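# Unhook hanging hook from vise hook, lay on mat

## Task

Free the hook that hangs from the hook clamped in the vise and leave it lying flat on the mat, away from the vise. The mat can move but must end flat and entirely on the table. At the end the robot may hold no loose object other than this hook, and no more than a small share of the hook's weight may rest on the robot. From one second before the hook comes loose until the two hooks stop touching, they must not strike or press hard against each other, and never very hard at any moment. When it comes loose, the hook must be held by one or both grippers and touch nothing except the clamped hook. A result that stays in place only because the robot holds it does not count.

## Robot and tools

Robot: two arms, left_arm and right_arm, each with a parallel gripper. Everything is in one scene frame: origin on the table top midway between the arms, +x out across the table, +z up, left_arm on the +y side (the names are not image sides). Bases: left_arm at (-0.039, +0.278, 0), right_arm at (-0.036, -0.348, 0). A gripper's fingers point along its own +z and close along its own y. The reported end_effector_position is the point between the pads, roughly 1 cm back from the fingertips; printed positions can be a little wrong, more when the arm reaches far.

Row format (used by every moving call): one flat list of 16 numbers covering both arms, even if only one moves: left x, y, z, qw, qx, qy, qz, opening, then right x, y, z, qw, qx, qy, qz, opening. x, y, z are an absolute target position of that gripper in metres, scene frame; the quaternion is an absolute target orientation, w first, scene frame. Opening is a scale from -1 (closed) to +1 (fully open, 0.093 m); it is the target for grip_measured, not an offset. A target more than 0.6 m from the arm's last reported position along any of its gripper's axes is refused and nothing is sent. To hold an arm still, repeat its exact pose from the last result taken before it stopped, plus the opening it should keep; to keep an orientation, resend the same quaternion rather than the drifted one read back.

Tools:
- execute_actions {"actions": [...], "pictures": bool}. Empty list: just returns the state. One action: {"rows": [[16 numbers], ...], "steps": n}, 1 to 15 rows and at most 15 steps of 1/30 s; each row covers one step and the last row repeats if rows run out. One wait: {"steps": n} up to 300, counted from the previous result, so your reply time is included.
- move {"target": [16 numbers], "speed": m/s}: straight-line paths for both grippers toward the absolute poses, ending together, lasting 0.5 to 10 s (cut short at 10 s). speed 0.002 to 0.5, default 0.25; rotation capped at twice that in rad/s. The opening is sent at the start. Paths ignore obstacles and the other arm, grippers lag and may overshoot the speed, mainly when an arm is nearly straight. The result adds a move: line with the ending (done, off_target, moving, held, fault), any limits (paced = the pose was clipped; held = a check blocked steps, after which the arm may jump fast), and each gripper's distance from its pose. If only one arm is named, the other finished fine.
- wait {"seconds": 0 to 10}: lets the scene run without new commands.
- zoom_image {"camera": one of cam_high, cam_low, cam_left_wrist, cam_right_wrist, "region": [x0, y0, x1, y1]} in pixels of that 504x504 image, top-left origin, at most 504 by 504.
- read_manual {"section": "licences"}: licence text only.
- finished_scene {"scene": current scene number}: ends and grades the scene, irreversible. Replying with no tool call ends everything.

Control details: each step the commanded pose is clipped to within 70 mm and 16 degrees of the measured pose, then solved by damped IK with position favoured over orientation. After an action the arm only continues to its last clipped pose, so a distant target may need several actions; check the result. Joint friction can leave the gripper up to about 31 mm off, and smaller commands may not move it. Joint ranges (rad): waist -2.618 to 3.054, shoulder 0 to 3.142, elbow 0 to 3.142, wrist pitch -1.571 to 1.571, wrist yaw -1.571 to 1.571, wrist roll -2.094 to 2.094. The simulation keeps running while you think and write.

Results: a state line left_arm: ... | right_arm: ... with each gripper's position and quaternion; grip_measured (motor position on the -1..+1 scale; pads meet near -0.94, each mm of object width adds about 0.0208, per-gripper offset up to 0.02); joint lists ending in gripper gap in metres (only meaningful when nothing blocks the fingers); HELD marks steps where your row was not sent; pose unreachable means the clearance check altered or blocked that arm; Hand target shows where the controller is driving each gripper; FAULT and OVER-TEMPERATURE FAULT lines report arm stops; MOTOR HOT warns from 75 °C. Camera pictures come with results unless pictures is false; calibration numbers are given per camera.

Gripping: commanding below the object's width reading squeezes harder, up to roughly 50 to 62 N per pad (less for parts thinner than 5 mm). Keep sending the closing number to keep holding. Holding loads heats motors; at 90 °C an arm stops for 10 s, at 100 °C it drops everything.

Avoid: fast contacts and targets far beyond a contact (both press hard), hard hook-on-hook impacts while lifting the hook off, letting the hook touch anything other than the clamped hook as it frees, dropping or knocking anything off the table, leaving the mat off-flat or overhanging, arms colliding or pressing each other, and finishing while still holding the hook or resting it on a gripper. Occasional brief pushes on loose objects may occur.

Each tool is called by a JSON object that holds its "method" and its "body", one argument or row to a line.

## Session

{"method": "execute_actions", "body": {
  "actions": []
}}

Scene clock: 0.00 s of 4400.00 s.
left_arm: end_effector_position=(+0.2385, +0.2349, +0.2697) grip_measured=+0.991 end_effector_quat_wxyz=(+0.546, -0.505, +0.659, -0.113) | right_arm: end_effector_position=(+0.2184, -0.7116, +0.2200) grip_measured=-0.940 end_effector_quat_wxyz=(+0.663, +0.012, +0.749, -0.008)
Joint positions: left_arm=[-0.779  0.992  0.952 -0.725 -0.993 -1.536  0.093] | right_arm=[-1.222  1.765  1.112  0.222 -1.277 -0.412  0.   ]
Joint velocities: left_arm=[-0.002  0.022  0.002 -0.051 -0.051 -0.037  0.   ] | right_arm=[ 0.002  0.002  0.002 -0.051  0.066 -0.007  0.001]
Hand target (left_arm): +0.238, +0.235, +0.270; +0.546, -0.505, +0.659, -0.113
Hand target (right_arm): +0.218, -0.712, +0.220; +0.663, +0.012, +0.749, -0.008

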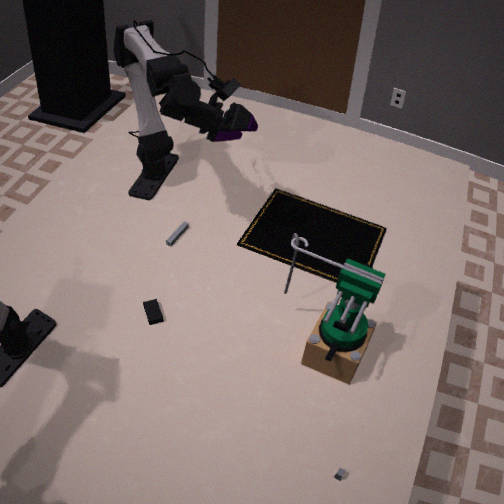

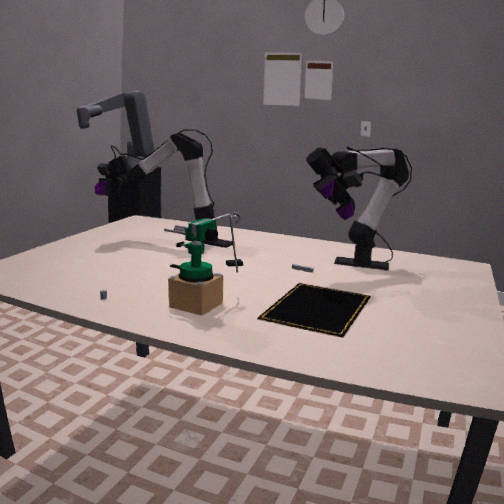

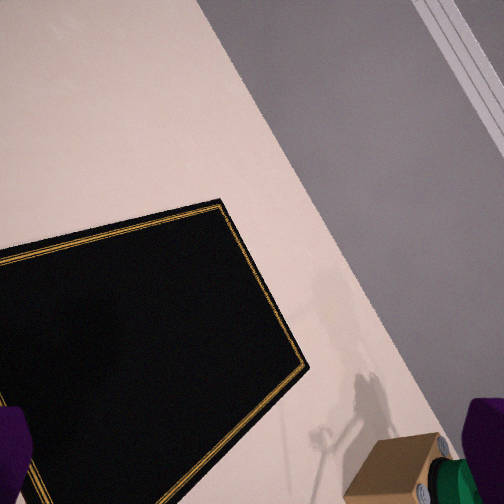

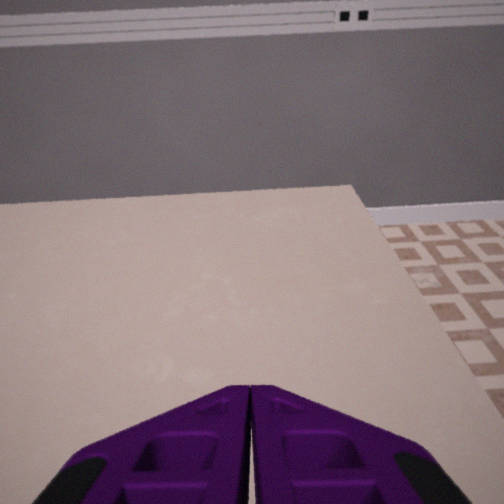

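{"method": "zoom_image", "body": {
  "camera": "cam_high",
  "region": [260, 210, 400, 350]
}}

{"method": "zoom_image", "body": {
  "camera": "cam_low",
  "region": [150, 190, 290, 330]
}}

Region (260, 210, 400, 350) of cam_high's 504x504 image, scaled by 3.600, with more detail than that image has.

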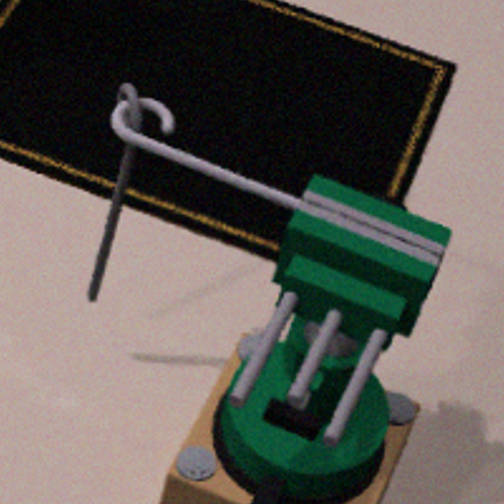

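Region (150, 190, 290, 330) of cam_low's 504x504 image, scaled by 3.600, with more detail than that image has.

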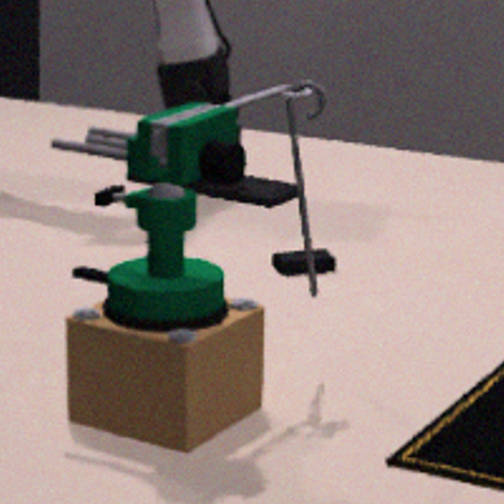

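{"method": "move", "body": {
  "target": [0.2385,0.2349,0.2697,0.546,-0.505,0.659,-0.113, 0.27,-0.06,0.16,0.707,0,0.707,0,1]
}}


{"method": "move", "body": {
  "target": [0.2385, 0.2349, 0.2697, 0.546, -0.505, 0.659, -0.113, 1, 0.27, -0.06, 0.16, 0.707, 0, 0.707, 0, 1]
}}

action 0: the call puts the target (right_arm/x, right_arm/y, right_arm/z) 0.653 m from right_arm's end_effector_position in the last result along the gripper's own y axis as it stood there; a target may be at most 0.6 m away along each of those axes, so nothing of the call was run and nothing moved. Command a nearer target, and go on from there in a later call.

{"method": "move", "body": {
  "target": [0.2385, 0.2349, 0.2697, 0.546, -0.505, 0.659, -0.113, 1, 0.27, -0.13, 0.16, 0.707, 0, 0.707, 0, 1]
}}

Scene clock: 7.13 s of 4400.00 s.
left_arm: end_effector_position=(+0.2385, +0.2349, +0.2697) grip_measured=+0.991 end_effector_quat_wxyz=(+0.546, -0.505, +0.659, -0.113) | right_arm: end_effector_position=(+0.2624, -0.1388, +0.1563) grip_measured=+0.999 end_effector_quat_wxyz=(+0.702, -0.002, +0.712, +0.002)
Joint positions: left_arm=[-0.779  0.992  0.952 -0.725 -0.993 -1.536  0.093] | right_arm=[1.121 1.654 0.384 1.244 1.006 0.022 0.093]
Joint velocities: left_arm=[-0.007  0.002  0.002 -0.037  0.051 -0.051 -0.   ] | right_arm=[-0.002  0.002 -0.017  0.081 -0.007  0.007  0.   ]
Hand target (left_arm): +0.238, +0.235, +0.270; +0.546, -0.505, +0.659, -0.113
Hand target (right_arm): +0.265, -0.135, +0.159; +0.706, +0.001, +0.708, +0.001
Off the commanded pose (left_arm): 0.000 m, 0 deg.
Off the commanded pose (right_arm): 0.012 m, 1 deg.
After step 90, 0.83 s passed at rest.
move: off_target (right_arm); limits=paced
camera_calibration (this result's frames):
cam_right_wrist: T_world_to_cam=[[0.00229758, -0.999909, -0.013314, -0.137605], [-0.441069, 0.0109357, -0.897407, 0.294536], [0.89747, 0.00793424, -0.441003, -0.0884354], [0, 0, 0, 1]] pos_world=[0.209595, -0.140111, 0.223487]

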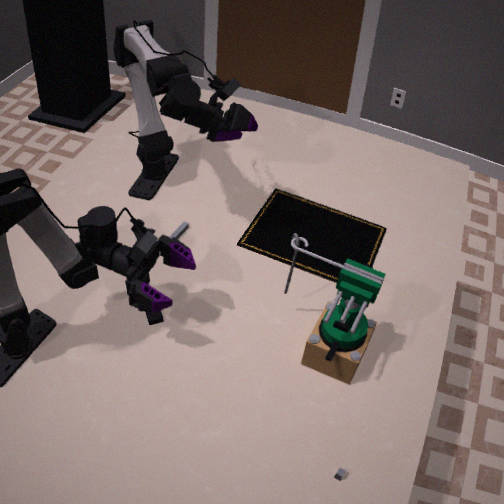

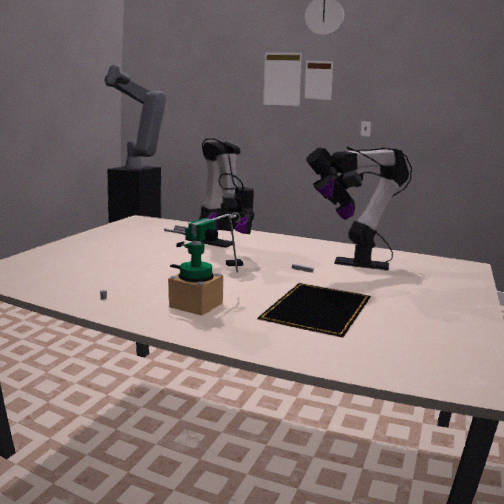

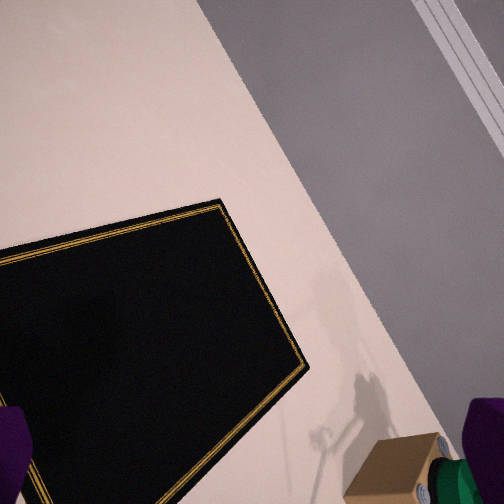

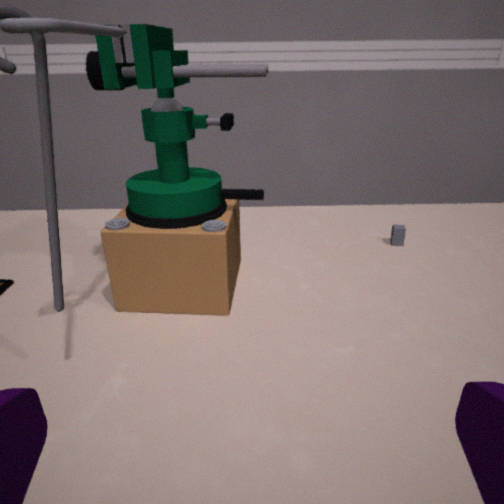

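{"method": "move", "body": {
  "target": [0.2385, 0.2349, 0.2697, 0.546, -0.505, 0.659, -0.113, 1, 0.33, -0.02, 0.15, 0.707, 0, 0.707, 0, 1]
}}

Scene clock: 8.93 s of 4400.00 s.
left_arm: end_effector_position=(+0.2385, +0.2349, +0.2697) grip_measured=+0.991 end_effector_quat_wxyz=(+0.546, -0.505, +0.659, -0.113) | right_arm: end_effector_position=(+0.3289, -0.0252, +0.1537) grip_measured=+0.999 end_effector_quat_wxyz=(+0.709, +0.005, +0.705, +0.006)
Joint positions: left_arm=[-0.779  0.992  0.952 -0.725 -0.993 -1.536  0.093] | right_arm=[1.132 2.058 0.936 1.131 1.022 0.008 0.093]
Joint velocities: left_arm=[ 0.002  0.002 -0.007 -0.022 -0.037 -0.11  -0.001] | right_arm=[-0.007 -0.012 -0.007 -0.095  0.051  0.095 -0.001]
Hand target (left_arm): +0.238, +0.235, +0.270; +0.546, -0.505, +0.659, -0.113
Hand target (right_arm): +0.329, -0.019, +0.151; +0.707, -0.000, +0.707, -0.000
Off the commanded pose (left_arm): 0.000 m, 0 deg.
Off the commanded pose (right_arm): 0.006 m, 1 deg.
move: done
camera_calibration (this result's frames):
cam_right_wrist: T_world_to_cam=[[-0.00145341, -0.999588, -0.0286561, -0.0205958], [-0.424409, 0.0265638, -0.905081, 0.316303], [0.90547, 0.0108464, -0.424273, -0.155257], [0, 0, 0, 1]] pos_world=[0.274792, -0.0273055, 0.219819]

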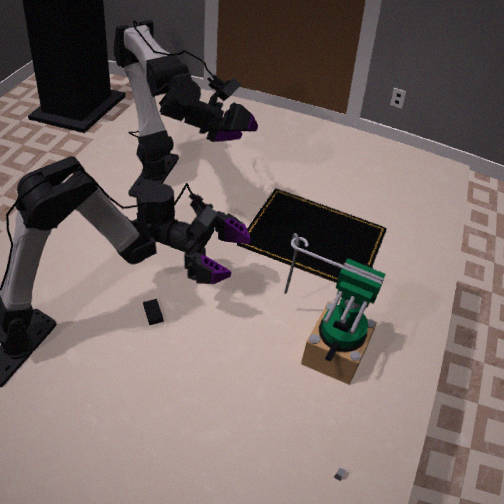

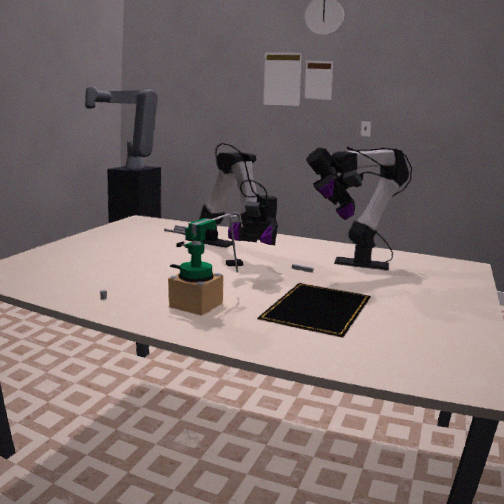

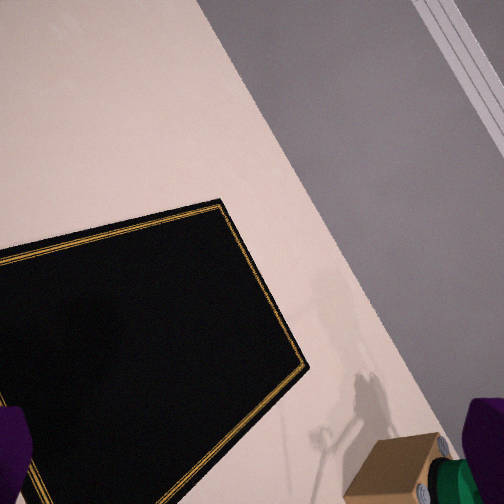

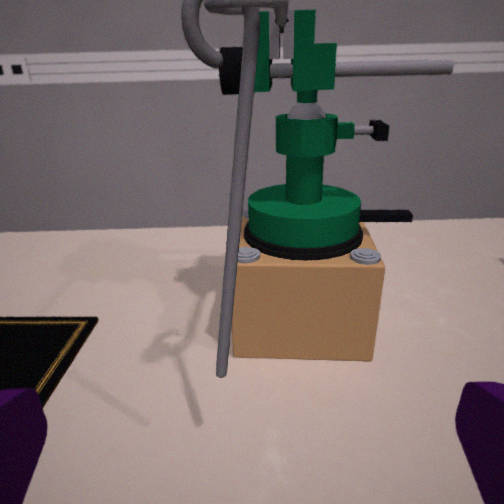

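{"method": "move", "body": {
  "target": [0.2385, 0.2349, 0.2697, 0.546, -0.505, 0.659, -0.113, 1, 0.35, -0.005, 0.22, 0.707, 0, 0.707, 0, 1]
}}

{"method": "zoom_image", "body": {
  "camera": "cam_low",
  "region": [200, 190, 270, 260]
}}

Scene clock: 11.43 s of 4400.00 s.
left_arm: end_effector_position=(+0.2385, +0.2349, +0.2697) grip_measured=+0.991 end_effector_quat_wxyz=(+0.546, -0.505, +0.659, -0.113) | right_arm: end_effector_position=(+0.3454, -0.0049, +0.2122) grip_measured=+0.999 end_effector_quat_wxyz=(+0.705, -0.006, +0.709, -0.005)
Joint positions: left_arm=[-0.779  0.992  0.952 -0.725 -0.993 -1.536  0.093] | right_arm=[ 1.123  1.969  1.125  0.834  1.013 -0.006  0.093]
Joint velocities: left_arm=[ 0.002  0.007 -0.017 -0.066 -0.051 -0.037  0.001] | right_arm=[-0.002 -0.012 -0.012 -0.022 -0.037  0.022  0.   ]
Hand target (left_arm): +0.238, +0.235, +0.270; +0.546, -0.505, +0.659, -0.113
Hand target (right_arm): +0.350, -0.005, +0.220; +0.707, +0.000, +0.707, +0.000
Off the commanded pose (left_arm): 0.000 m, 0 deg.
Off the commanded pose (right_arm): 0.009 m, 1 deg.
move: done
camera_calibration (this result's frames):
cam_right_wrist: T_world_to_cam=[[-0.00158509, -0.999997, 0.0020915, -0.00506321], [-0.433425, -0.00119782, -0.901189, 0.377899], [0.901188, -0.00233498, -0.433422, -0.142278], [0, 0, 0, 1]] pos_world=[0.292002, -0.00494275, 0.278902]

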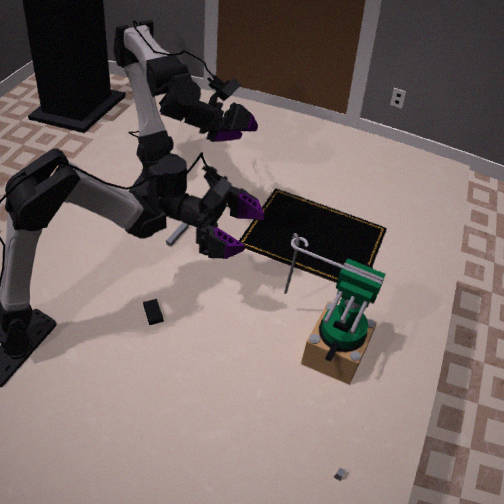

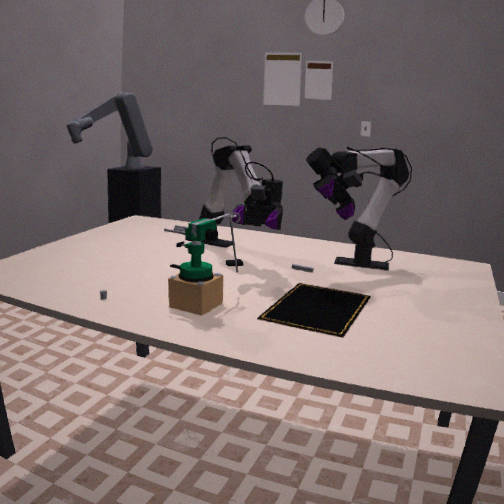

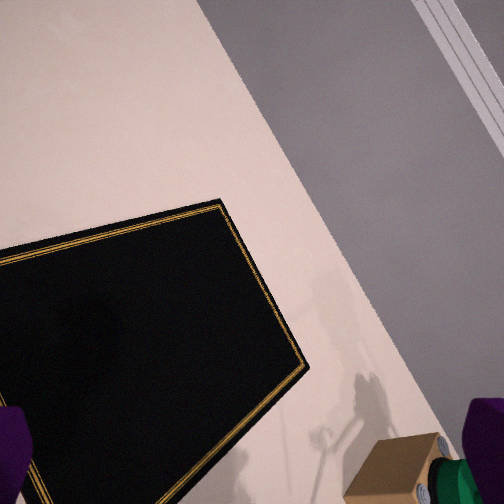

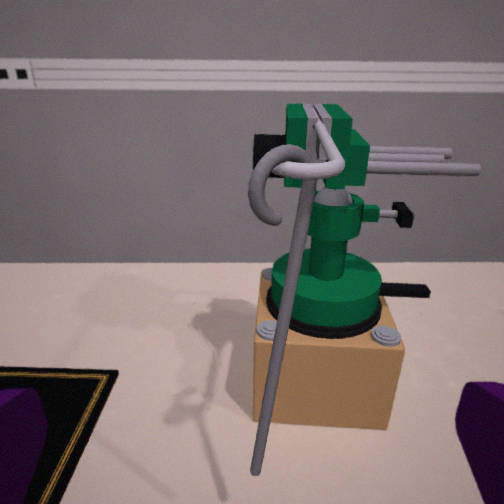

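Region (200, 190, 270, 260) of cam_low's 504x504 image, scaled by 7.200, with more detail than that image has.

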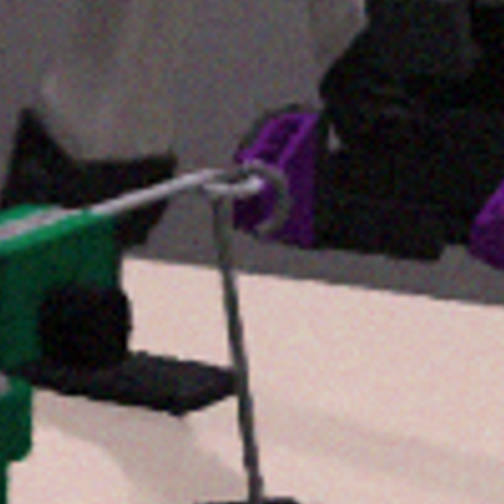

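{"method": "move", "body": {
  "target": [0.2385, 0.2349, 0.2697, 0.546, -0.505, 0.659, -0.113, 1, 0.40, -0.012, 0.12, 0.707, 0, 0.707, 0, 0.2]
}}

{"method": "move", "body": {
  "target": [0.2385, 0.2349, 0.2697, 0.546, -0.505, 0.659, -0.113, 1, 0.458, -0.012, 0.12, 0.707, 0, 0.707, 0, 0.2],
  "speed": 0.08
}}

Scene clock: 14.03 s of 4400.00 s.
left_arm: end_effector_position=(+0.2385, +0.2349, +0.2697) grip_measured=+0.991 end_effector_quat_wxyz=(+0.546, -0.505, +0.659, -0.113) | right_arm: end_effector_position=(+0.3964, -0.0154, +0.1136) grip_measured=+0.203 end_effector_quat_wxyz=(+0.700, -0.006, +0.714, -0.011)
Joint positions: left_arm=[-0.779  0.992  0.952 -0.725 -0.993 -1.536  0.093] | right_arm=[1.01  2.279 1.157 1.091 0.908 0.001 0.055]
Joint velocities: left_arm=[ 0.007 -0.017  0.007 -0.007 -0.051 -0.007 -0.001] | right_arm=[-0.007  0.002 -0.002 -0.037  0.007  0.037  0.   ]
Hand target (left_arm): +0.238, +0.235, +0.270; +0.546, -0.505, +0.659, -0.113
Hand target (right_arm): +0.400, -0.011, +0.121; +0.707, -0.000, +0.707, -0.000
Off the commanded pose (left_arm): 0.000 m, 0 deg.
Off the commanded pose (right_arm): 0.008 m, 2 deg.
move: done
camera_calibration (this result's frames):
cam_right_wrist: T_world_to_cam=[[-0.00997706, -0.99988, 0.0118353, -0.0131253], [-0.446231, -0.00614001, -0.894897, 0.315415], [0.894862, -0.0142097, -0.446117, -0.227242], [0, 0, 0, 1]] pos_world=[0.343967, -0.0144161, 0.181043]

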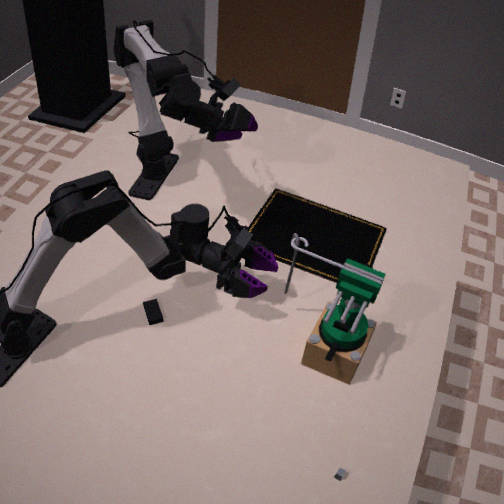

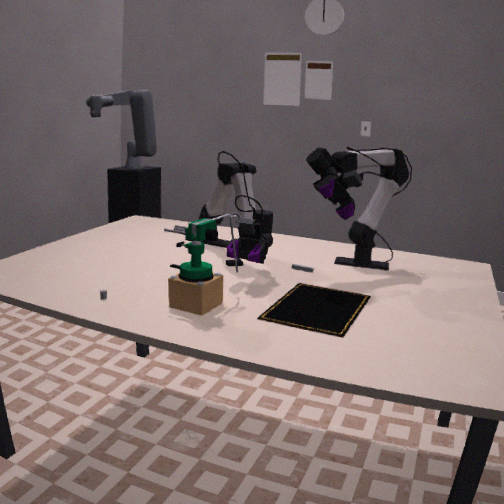

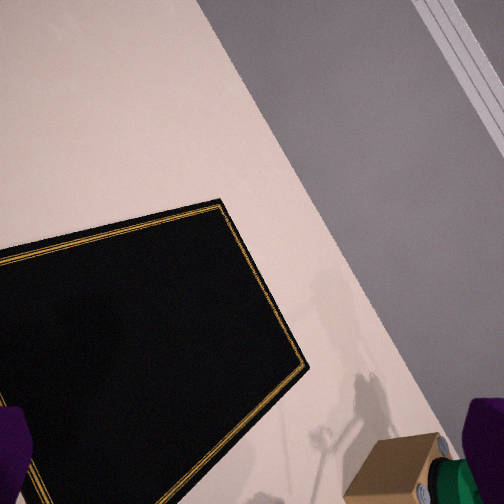

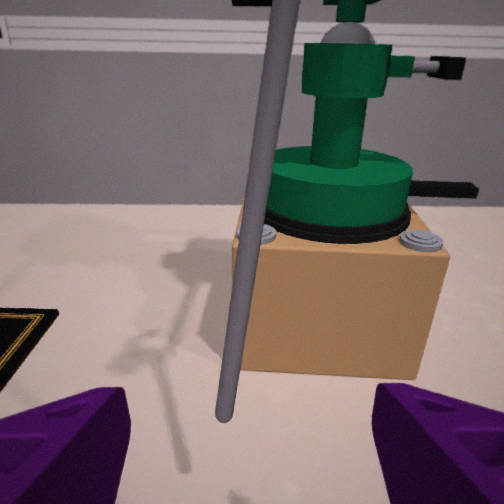

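Scene clock: 15.20 s of 4400.00 s.
left_arm: end_effector_position=(+0.2385, +0.2349, +0.2697) grip_measured=+0.991 end_effector_quat_wxyz=(+0.546, -0.505, +0.659, -0.113) | right_arm: end_effector_position=(+0.4527, -0.0135, +0.1255) grip_measured=+0.203 end_effector_quat_wxyz=(+0.710, +0.005, +0.704, +0.002)
Joint positions: left_arm=[-0.779  0.992  0.952 -0.725 -0.993 -1.536  0.093] | right_arm=[0.917 2.366 1.359 1.019 0.813 0.001 0.055]
Joint velocities: left_arm=[-0.017  0.002  0.002  0.022 -0.081 -0.022 -0.001] | right_arm=[-0.002  0.007 -0.017  0.081  0.007 -0.037  0.   ]
Hand target (left_arm): +0.238, +0.235, +0.270; +0.546, -0.505, +0.659, -0.113
Hand target (right_arm): +0.458, -0.011, +0.120; +0.707, -0.000, +0.707, -0.000
Off the commanded pose (left_arm): 0.000 m, 0 deg.
Off the commanded pose (right_arm): 0.008 m, 1 deg.
move: done
camera_calibration (this result's frames):
cam_right_wrist: T_world_to_cam=[[-0.00754353, -0.999747, -0.0212122, -0.00770243], [-0.42165, 0.0224149, -0.906482, 0.341892], [0.906727, 0.00210605, -0.421712, -0.280471], [0, 0, 0, 1]] pos_world=[0.398411, -0.0147733, 0.191478]

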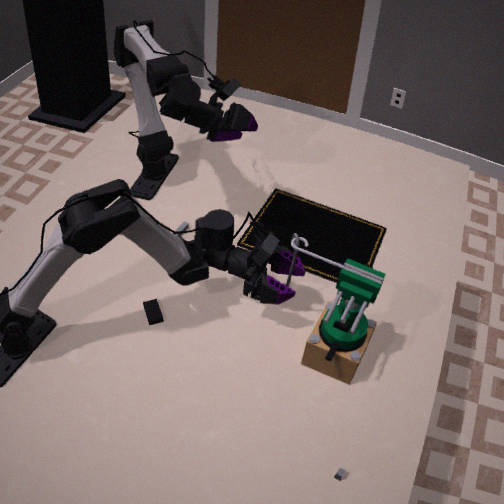

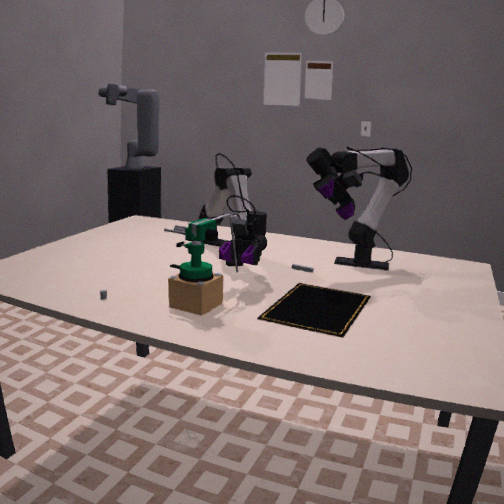

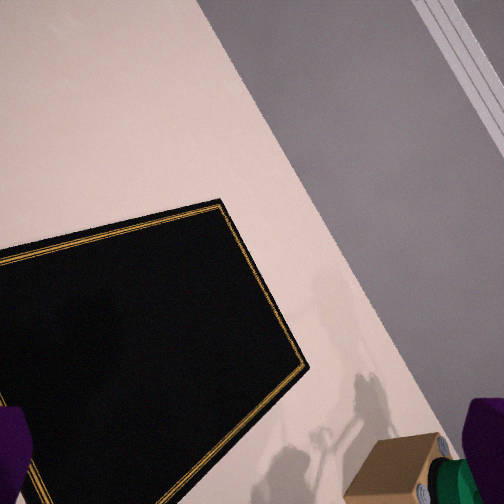

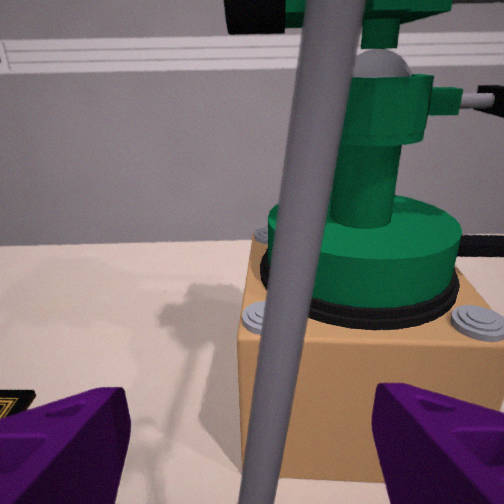

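Close in, then lift.

{"method": "move", "body": {
  "target": [0.2385, 0.2349, 0.2697, 0.546, -0.505, 0.659, -0.113, 1, 0.458, -0.012, 0.123, 0.707, 0, 0.707, 0, -1]
}}

{"method": "move", "body": {
  "target": [0.2385, 0.2349, 0.2697, 0.546, -0.505, 0.659, -0.113, 1, 0.458, -0.012, 0.175, 0.707, 0, 0.707, 0, -1],
  "speed": 0.03
}}

Scene clock: 19.90 s of 4400.00 s.
left_arm: end_effector_position=(+0.2385, +0.2349, +0.2697) grip_measured=+0.991 end_effector_quat_wxyz=(+0.546, -0.505, +0.659, -0.113) | right_arm: end_effector_position=(+0.4549, -0.0182, +0.1268) grip_measured=-0.970 end_effector_quat_wxyz=(+0.711, +0.016, +0.703, +0.002)
Joint positions: left_arm=[-0.779  0.992  0.952 -0.725 -0.993 -1.536  0.093] | right_arm=[0.91  2.365 1.359 1.023 0.821 0.012 0.   ]
Joint velocities: left_arm=[-0.002 -0.002 -0.007  0.022 -0.066  0.022 -0.   ] | right_arm=[-0.017 -0.017 -0.017  0.022  0.051 -0.022  0.   ]
Hand target (left_arm): +0.238, +0.235, +0.270; +0.546, -0.505, +0.659, -0.113
Hand target (right_arm): +0.458, -0.012, +0.123; +0.707, +0.000, +0.707, +0.000
Off the commanded pose (left_arm): 0.000 m, 0 deg.
Off the commanded pose (right_arm): 0.008 m, 2 deg.
After step 90, 1.00 s passed at rest.
move: done
camera_calibration (this result's frames):
cam_right_wrist: T_world_to_cam=[[-0.0221926, -0.999082, -0.0366291, -0.00375685], [-0.417759, 0.0425533, -0.907561, 0.34284], [0.908287, -0.00483906, -0.41832, -0.283228], [0, 0, 0, 1]] pos_world=[0.400393, -0.0197129, 0.192531]

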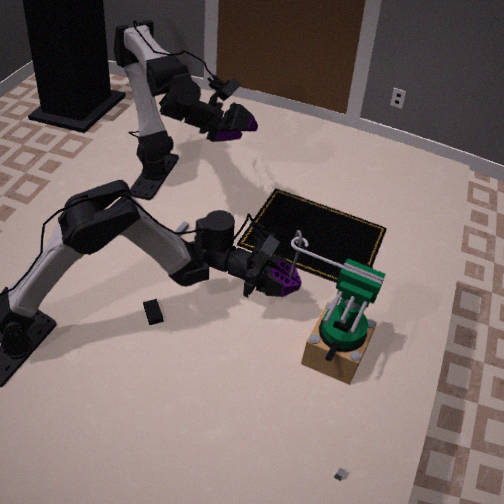

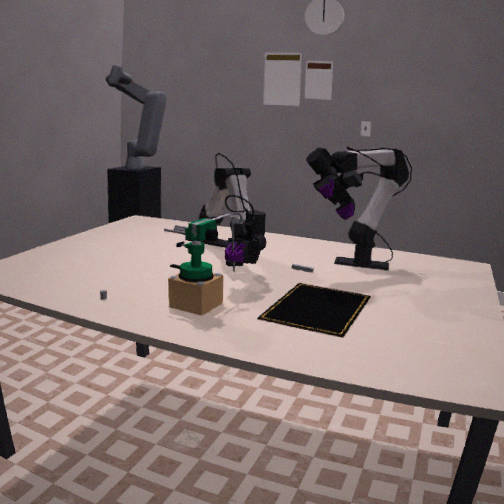

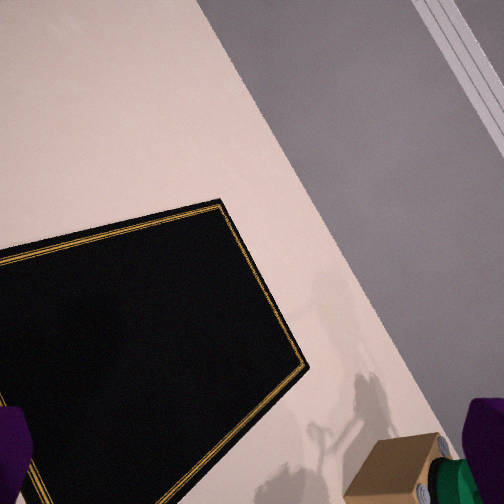

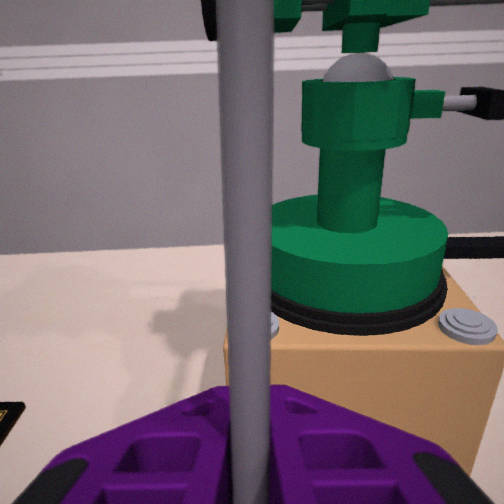

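Scene clock: 21.77 s of 4400.00 s.
left_arm: end_effector_position=(+0.2385, +0.2349, +0.2697) grip_measured=+0.991 end_effector_quat_wxyz=(+0.546, -0.505, +0.659, -0.113) | right_arm: end_effector_position=(+0.4529, -0.0210, +0.1497) grip_measured=-0.970 end_effector_quat_wxyz=(+0.695, +0.000, +0.719, -0.017)
Joint positions: left_arm=[-0.779  0.992  0.952 -0.725 -0.993 -1.536  0.093] | right_arm=[0.91  2.269 1.359 0.861 0.825 0.012 0.   ]
Joint velocities: left_arm=[ 0.002 -0.017  0.002 -0.037 -0.037  0.051  0.   ] | right_arm=[ 0.017 -0.012 -0.027 -0.066 -0.081  0.022  0.   ]
Hand target (left_arm): +0.238, +0.235, +0.270; +0.546, -0.505, +0.659, -0.113
Hand target (right_arm): +0.456, -0.013, +0.175; +0.707, -0.000, +0.707, -0.000
Off the commanded pose (left_arm): 0.000 m, 0 deg.
Off the commanded pose (right_arm): 0.027 m, 3 deg.
move: off_target (right_arm)
camera_calibration (this result's frames):
cam_right_wrist: T_world_to_cam=[[-0.0273325, -0.999552, 0.0122172, -0.0107947], [-0.459104, 0.00169572, -0.888381, 0.377961], [0.887962, -0.0298906, -0.458945, -0.257031], [0, 0, 0, 1]] pos_world=[0.401462, -0.0191136, 0.217942]

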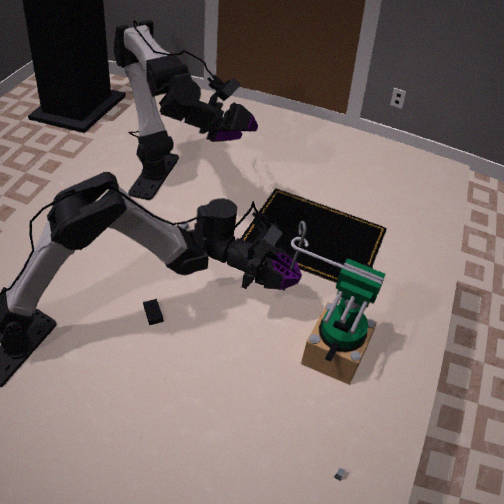

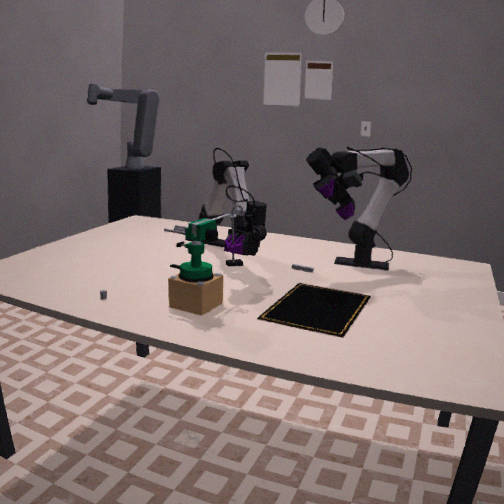

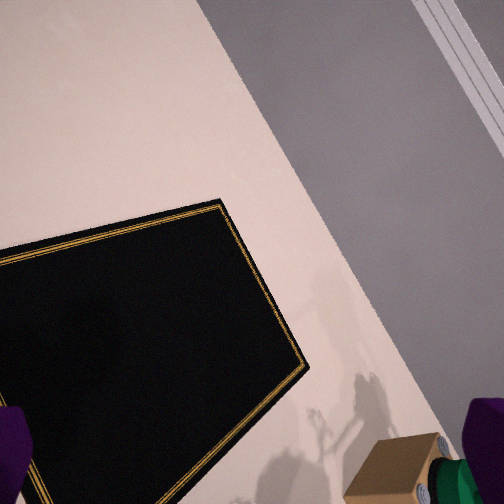

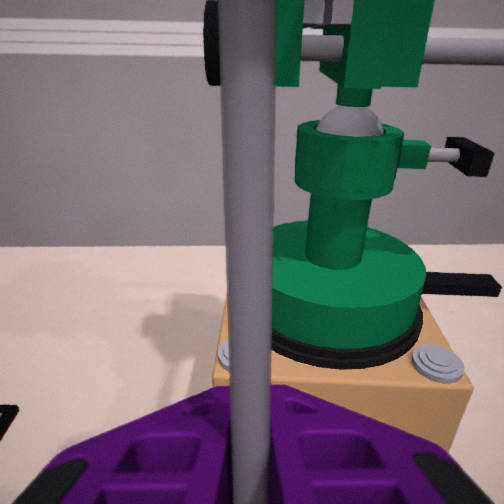

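Friction lag; overshoot the command.

{"method": "move", "body": {
  "target": [0.2385, 0.2349, 0.2697, 0.546, -0.505, 0.659, -0.113, 1, 0.458, -0.008, 0.2, 0.707, 0, 0.707, 0, -1],
  "speed": 0.03
}}

{"method": "zoom_image", "body": {
  "camera": "cam_high",
  "region": [260, 200, 360, 300]
}}

{"method": "zoom_image", "body": {
  "camera": "cam_low",
  "region": [200, 170, 290, 260]
}}

Scene clock: 25.33 s of 4400.00 s.
left_arm: end_effector_position=(+0.2385, +0.2349, +0.2697) grip_measured=+0.991 end_effector_quat_wxyz=(+0.546, -0.505, +0.659, -0.113) | right_arm: end_effector_position=(+0.4561, -0.0212, +0.1736) grip_measured=-0.970 end_effector_quat_wxyz=(+0.694, +0.006, +0.720, -0.026)
Joint positions: left_arm=[-0.779  0.992  0.952 -0.725 -0.993 -1.536  0.093] | right_arm=[0.91  2.229 1.407 0.768 0.846 0.013 0.   ]
Joint velocities: left_arm=[-0.027 -0.002  0.007 -0.051  0.022 -0.022  0.   ] | right_arm=[-0.012 -0.002 -0.012 -0.022 -0.051 -0.051  0.   ]
Hand target (left_arm): +0.238, +0.235, +0.270; +0.546, -0.505, +0.659, -0.113
Hand target (right_arm): +0.456, -0.009, +0.200; +0.708, -0.000, +0.707, -0.000
Off the commanded pose (left_arm): 0.000 m, 0 deg.
Off the commanded pose (right_arm): 0.030 m, 4 deg.
move: off_target (right_arm)
camera_calibration (this result's frames):
cam_right_wrist: T_world_to_cam=[[-0.0482574, -0.998709, 0.0158731, -0.00219913], [-0.461344, 0.00819151, -0.887183, 0.40156], [0.885908, -0.0501361, -0.461144, -0.248019], [0, 0, 0, 1]] pos_world=[0.404874, -0.0179204, 0.24192]

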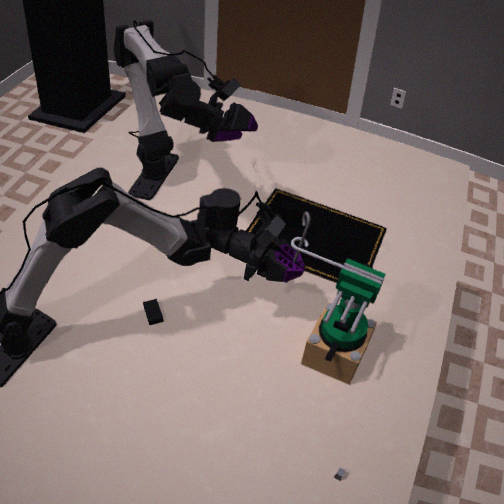

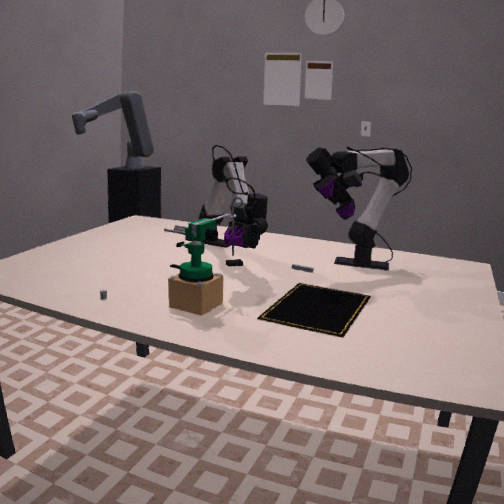

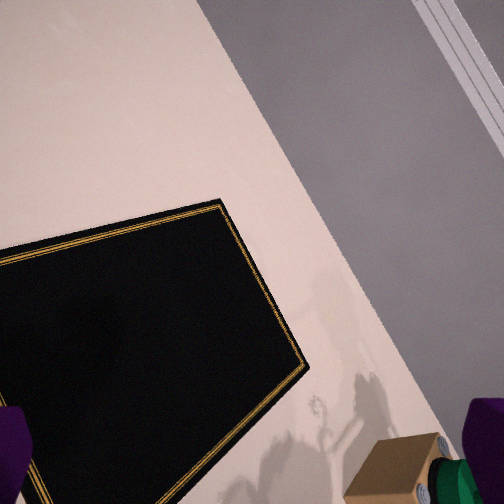

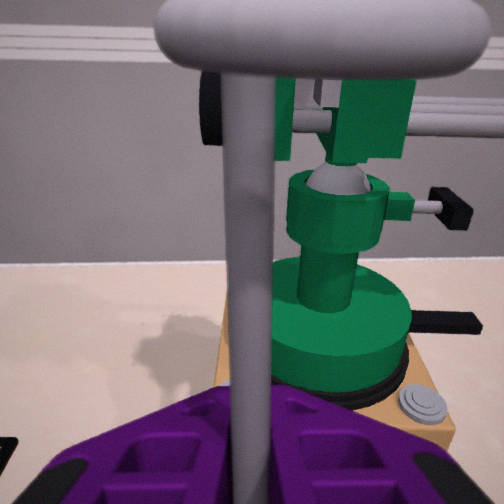

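Region (260, 200, 360, 300) of cam_high's 504x504 image, scaled by 5.040, with more detail than that image has.

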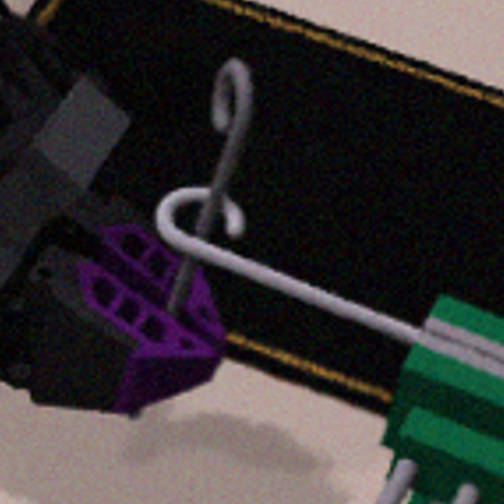

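Region (200, 170, 290, 260) of cam_low's 504x504 image, scaled by 5.600, with more detail than that image has.

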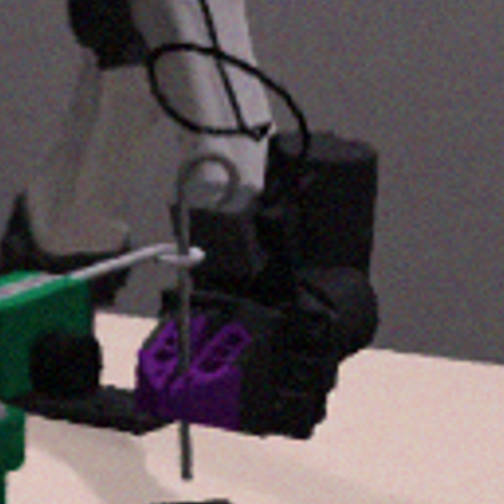

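{"method": "move", "body": {
  "target": [0.2385, 0.2349, 0.2697, 0.546, -0.505, 0.659, -0.113, 1, 0.51, -0.018, 0.19, 0.707, 0, 0.707, 0, -1],
  "speed": 0.03
}}

{"method": "zoom_image", "body": {
  "camera": "cam_high",
  "region": [260, 200, 360, 300]
}}

Scene clock: 28.43 s of 4400.00 s.
left_arm: end_effector_position=(+0.2385, +0.2349, +0.2697) grip_measured=+0.991 end_effector_quat_wxyz=(+0.546, -0.505, +0.659, -0.113) | right_arm: end_effector_position=(+0.4890, -0.0226, +0.1789) grip_measured=-0.970 end_effector_quat_wxyz=(+0.702, +0.028, +0.712, -0.014)
Joint positions: left_arm=[-0.779  0.992  0.952 -0.725 -0.993 -1.536  0.093] | right_arm=[0.863 2.309 1.546 0.742 0.814 0.034 0.   ]
Joint velocities: left_arm=[-0.007  0.002  0.007  0.037 -0.007  0.022 -0.001] | right_arm=[-0.002  0.002 -0.007 -0.037 -0.007 -0.022  0.   ]
Hand target (left_arm): +0.238, +0.235, +0.270; +0.546, -0.505, +0.659, -0.113
Hand target (right_arm): +0.507, -0.019, +0.191; +0.709, +0.001, +0.706, -0.001
Off the commanded pose (left_arm): 0.000 m, 0 deg.
Off the commanded pose (right_arm): 0.024 m, 4 deg.
move: off_target (right_arm)
camera_calibration (this result's frames):
cam_right_wrist: T_world_to_cam=[[-0.0630859, -0.997525, -0.0310441, 0.0135705], [-0.43906, 0.0556745, -0.896731, 0.413345], [0.89624, -0.0429409, -0.441486, -0.283181], [0, 0, 0, 1]] pos_world=[0.436137, -0.0216359, 0.24606]

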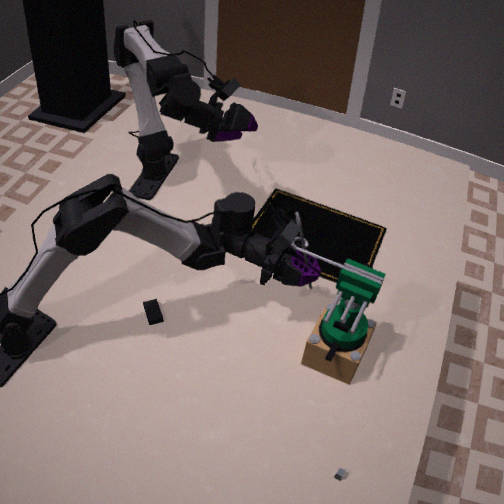

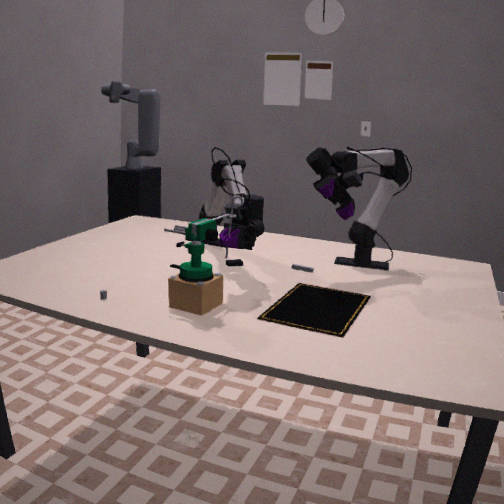

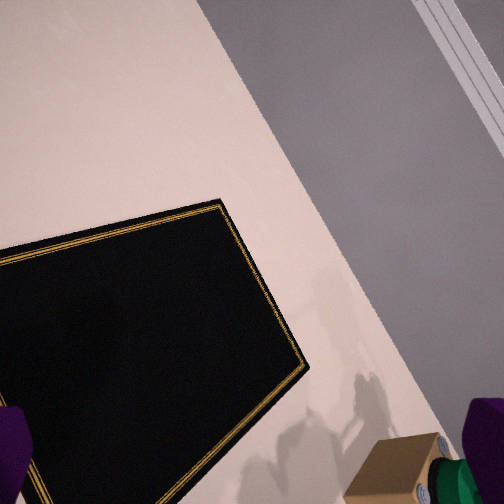

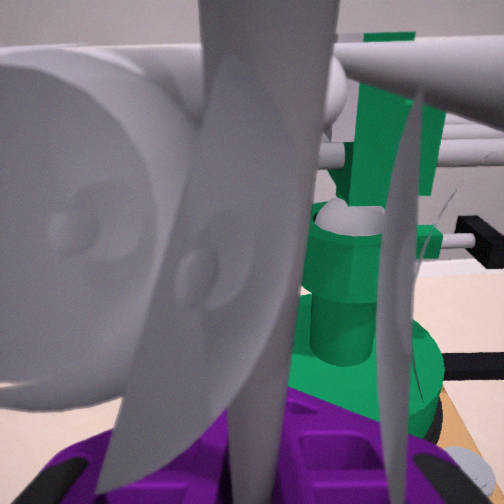

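Region (260, 200, 360, 300) of cam_high's 504x504 image, scaled by 5.040, with more detail than that image has.

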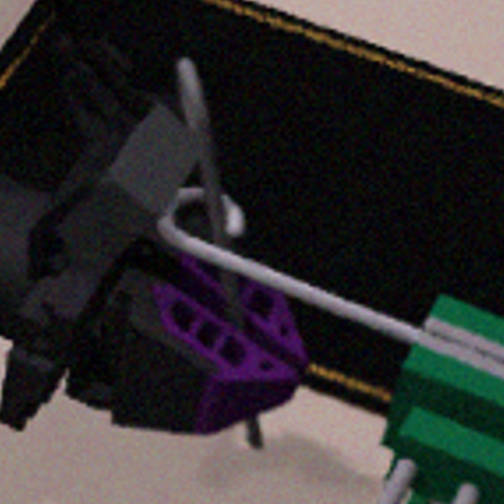

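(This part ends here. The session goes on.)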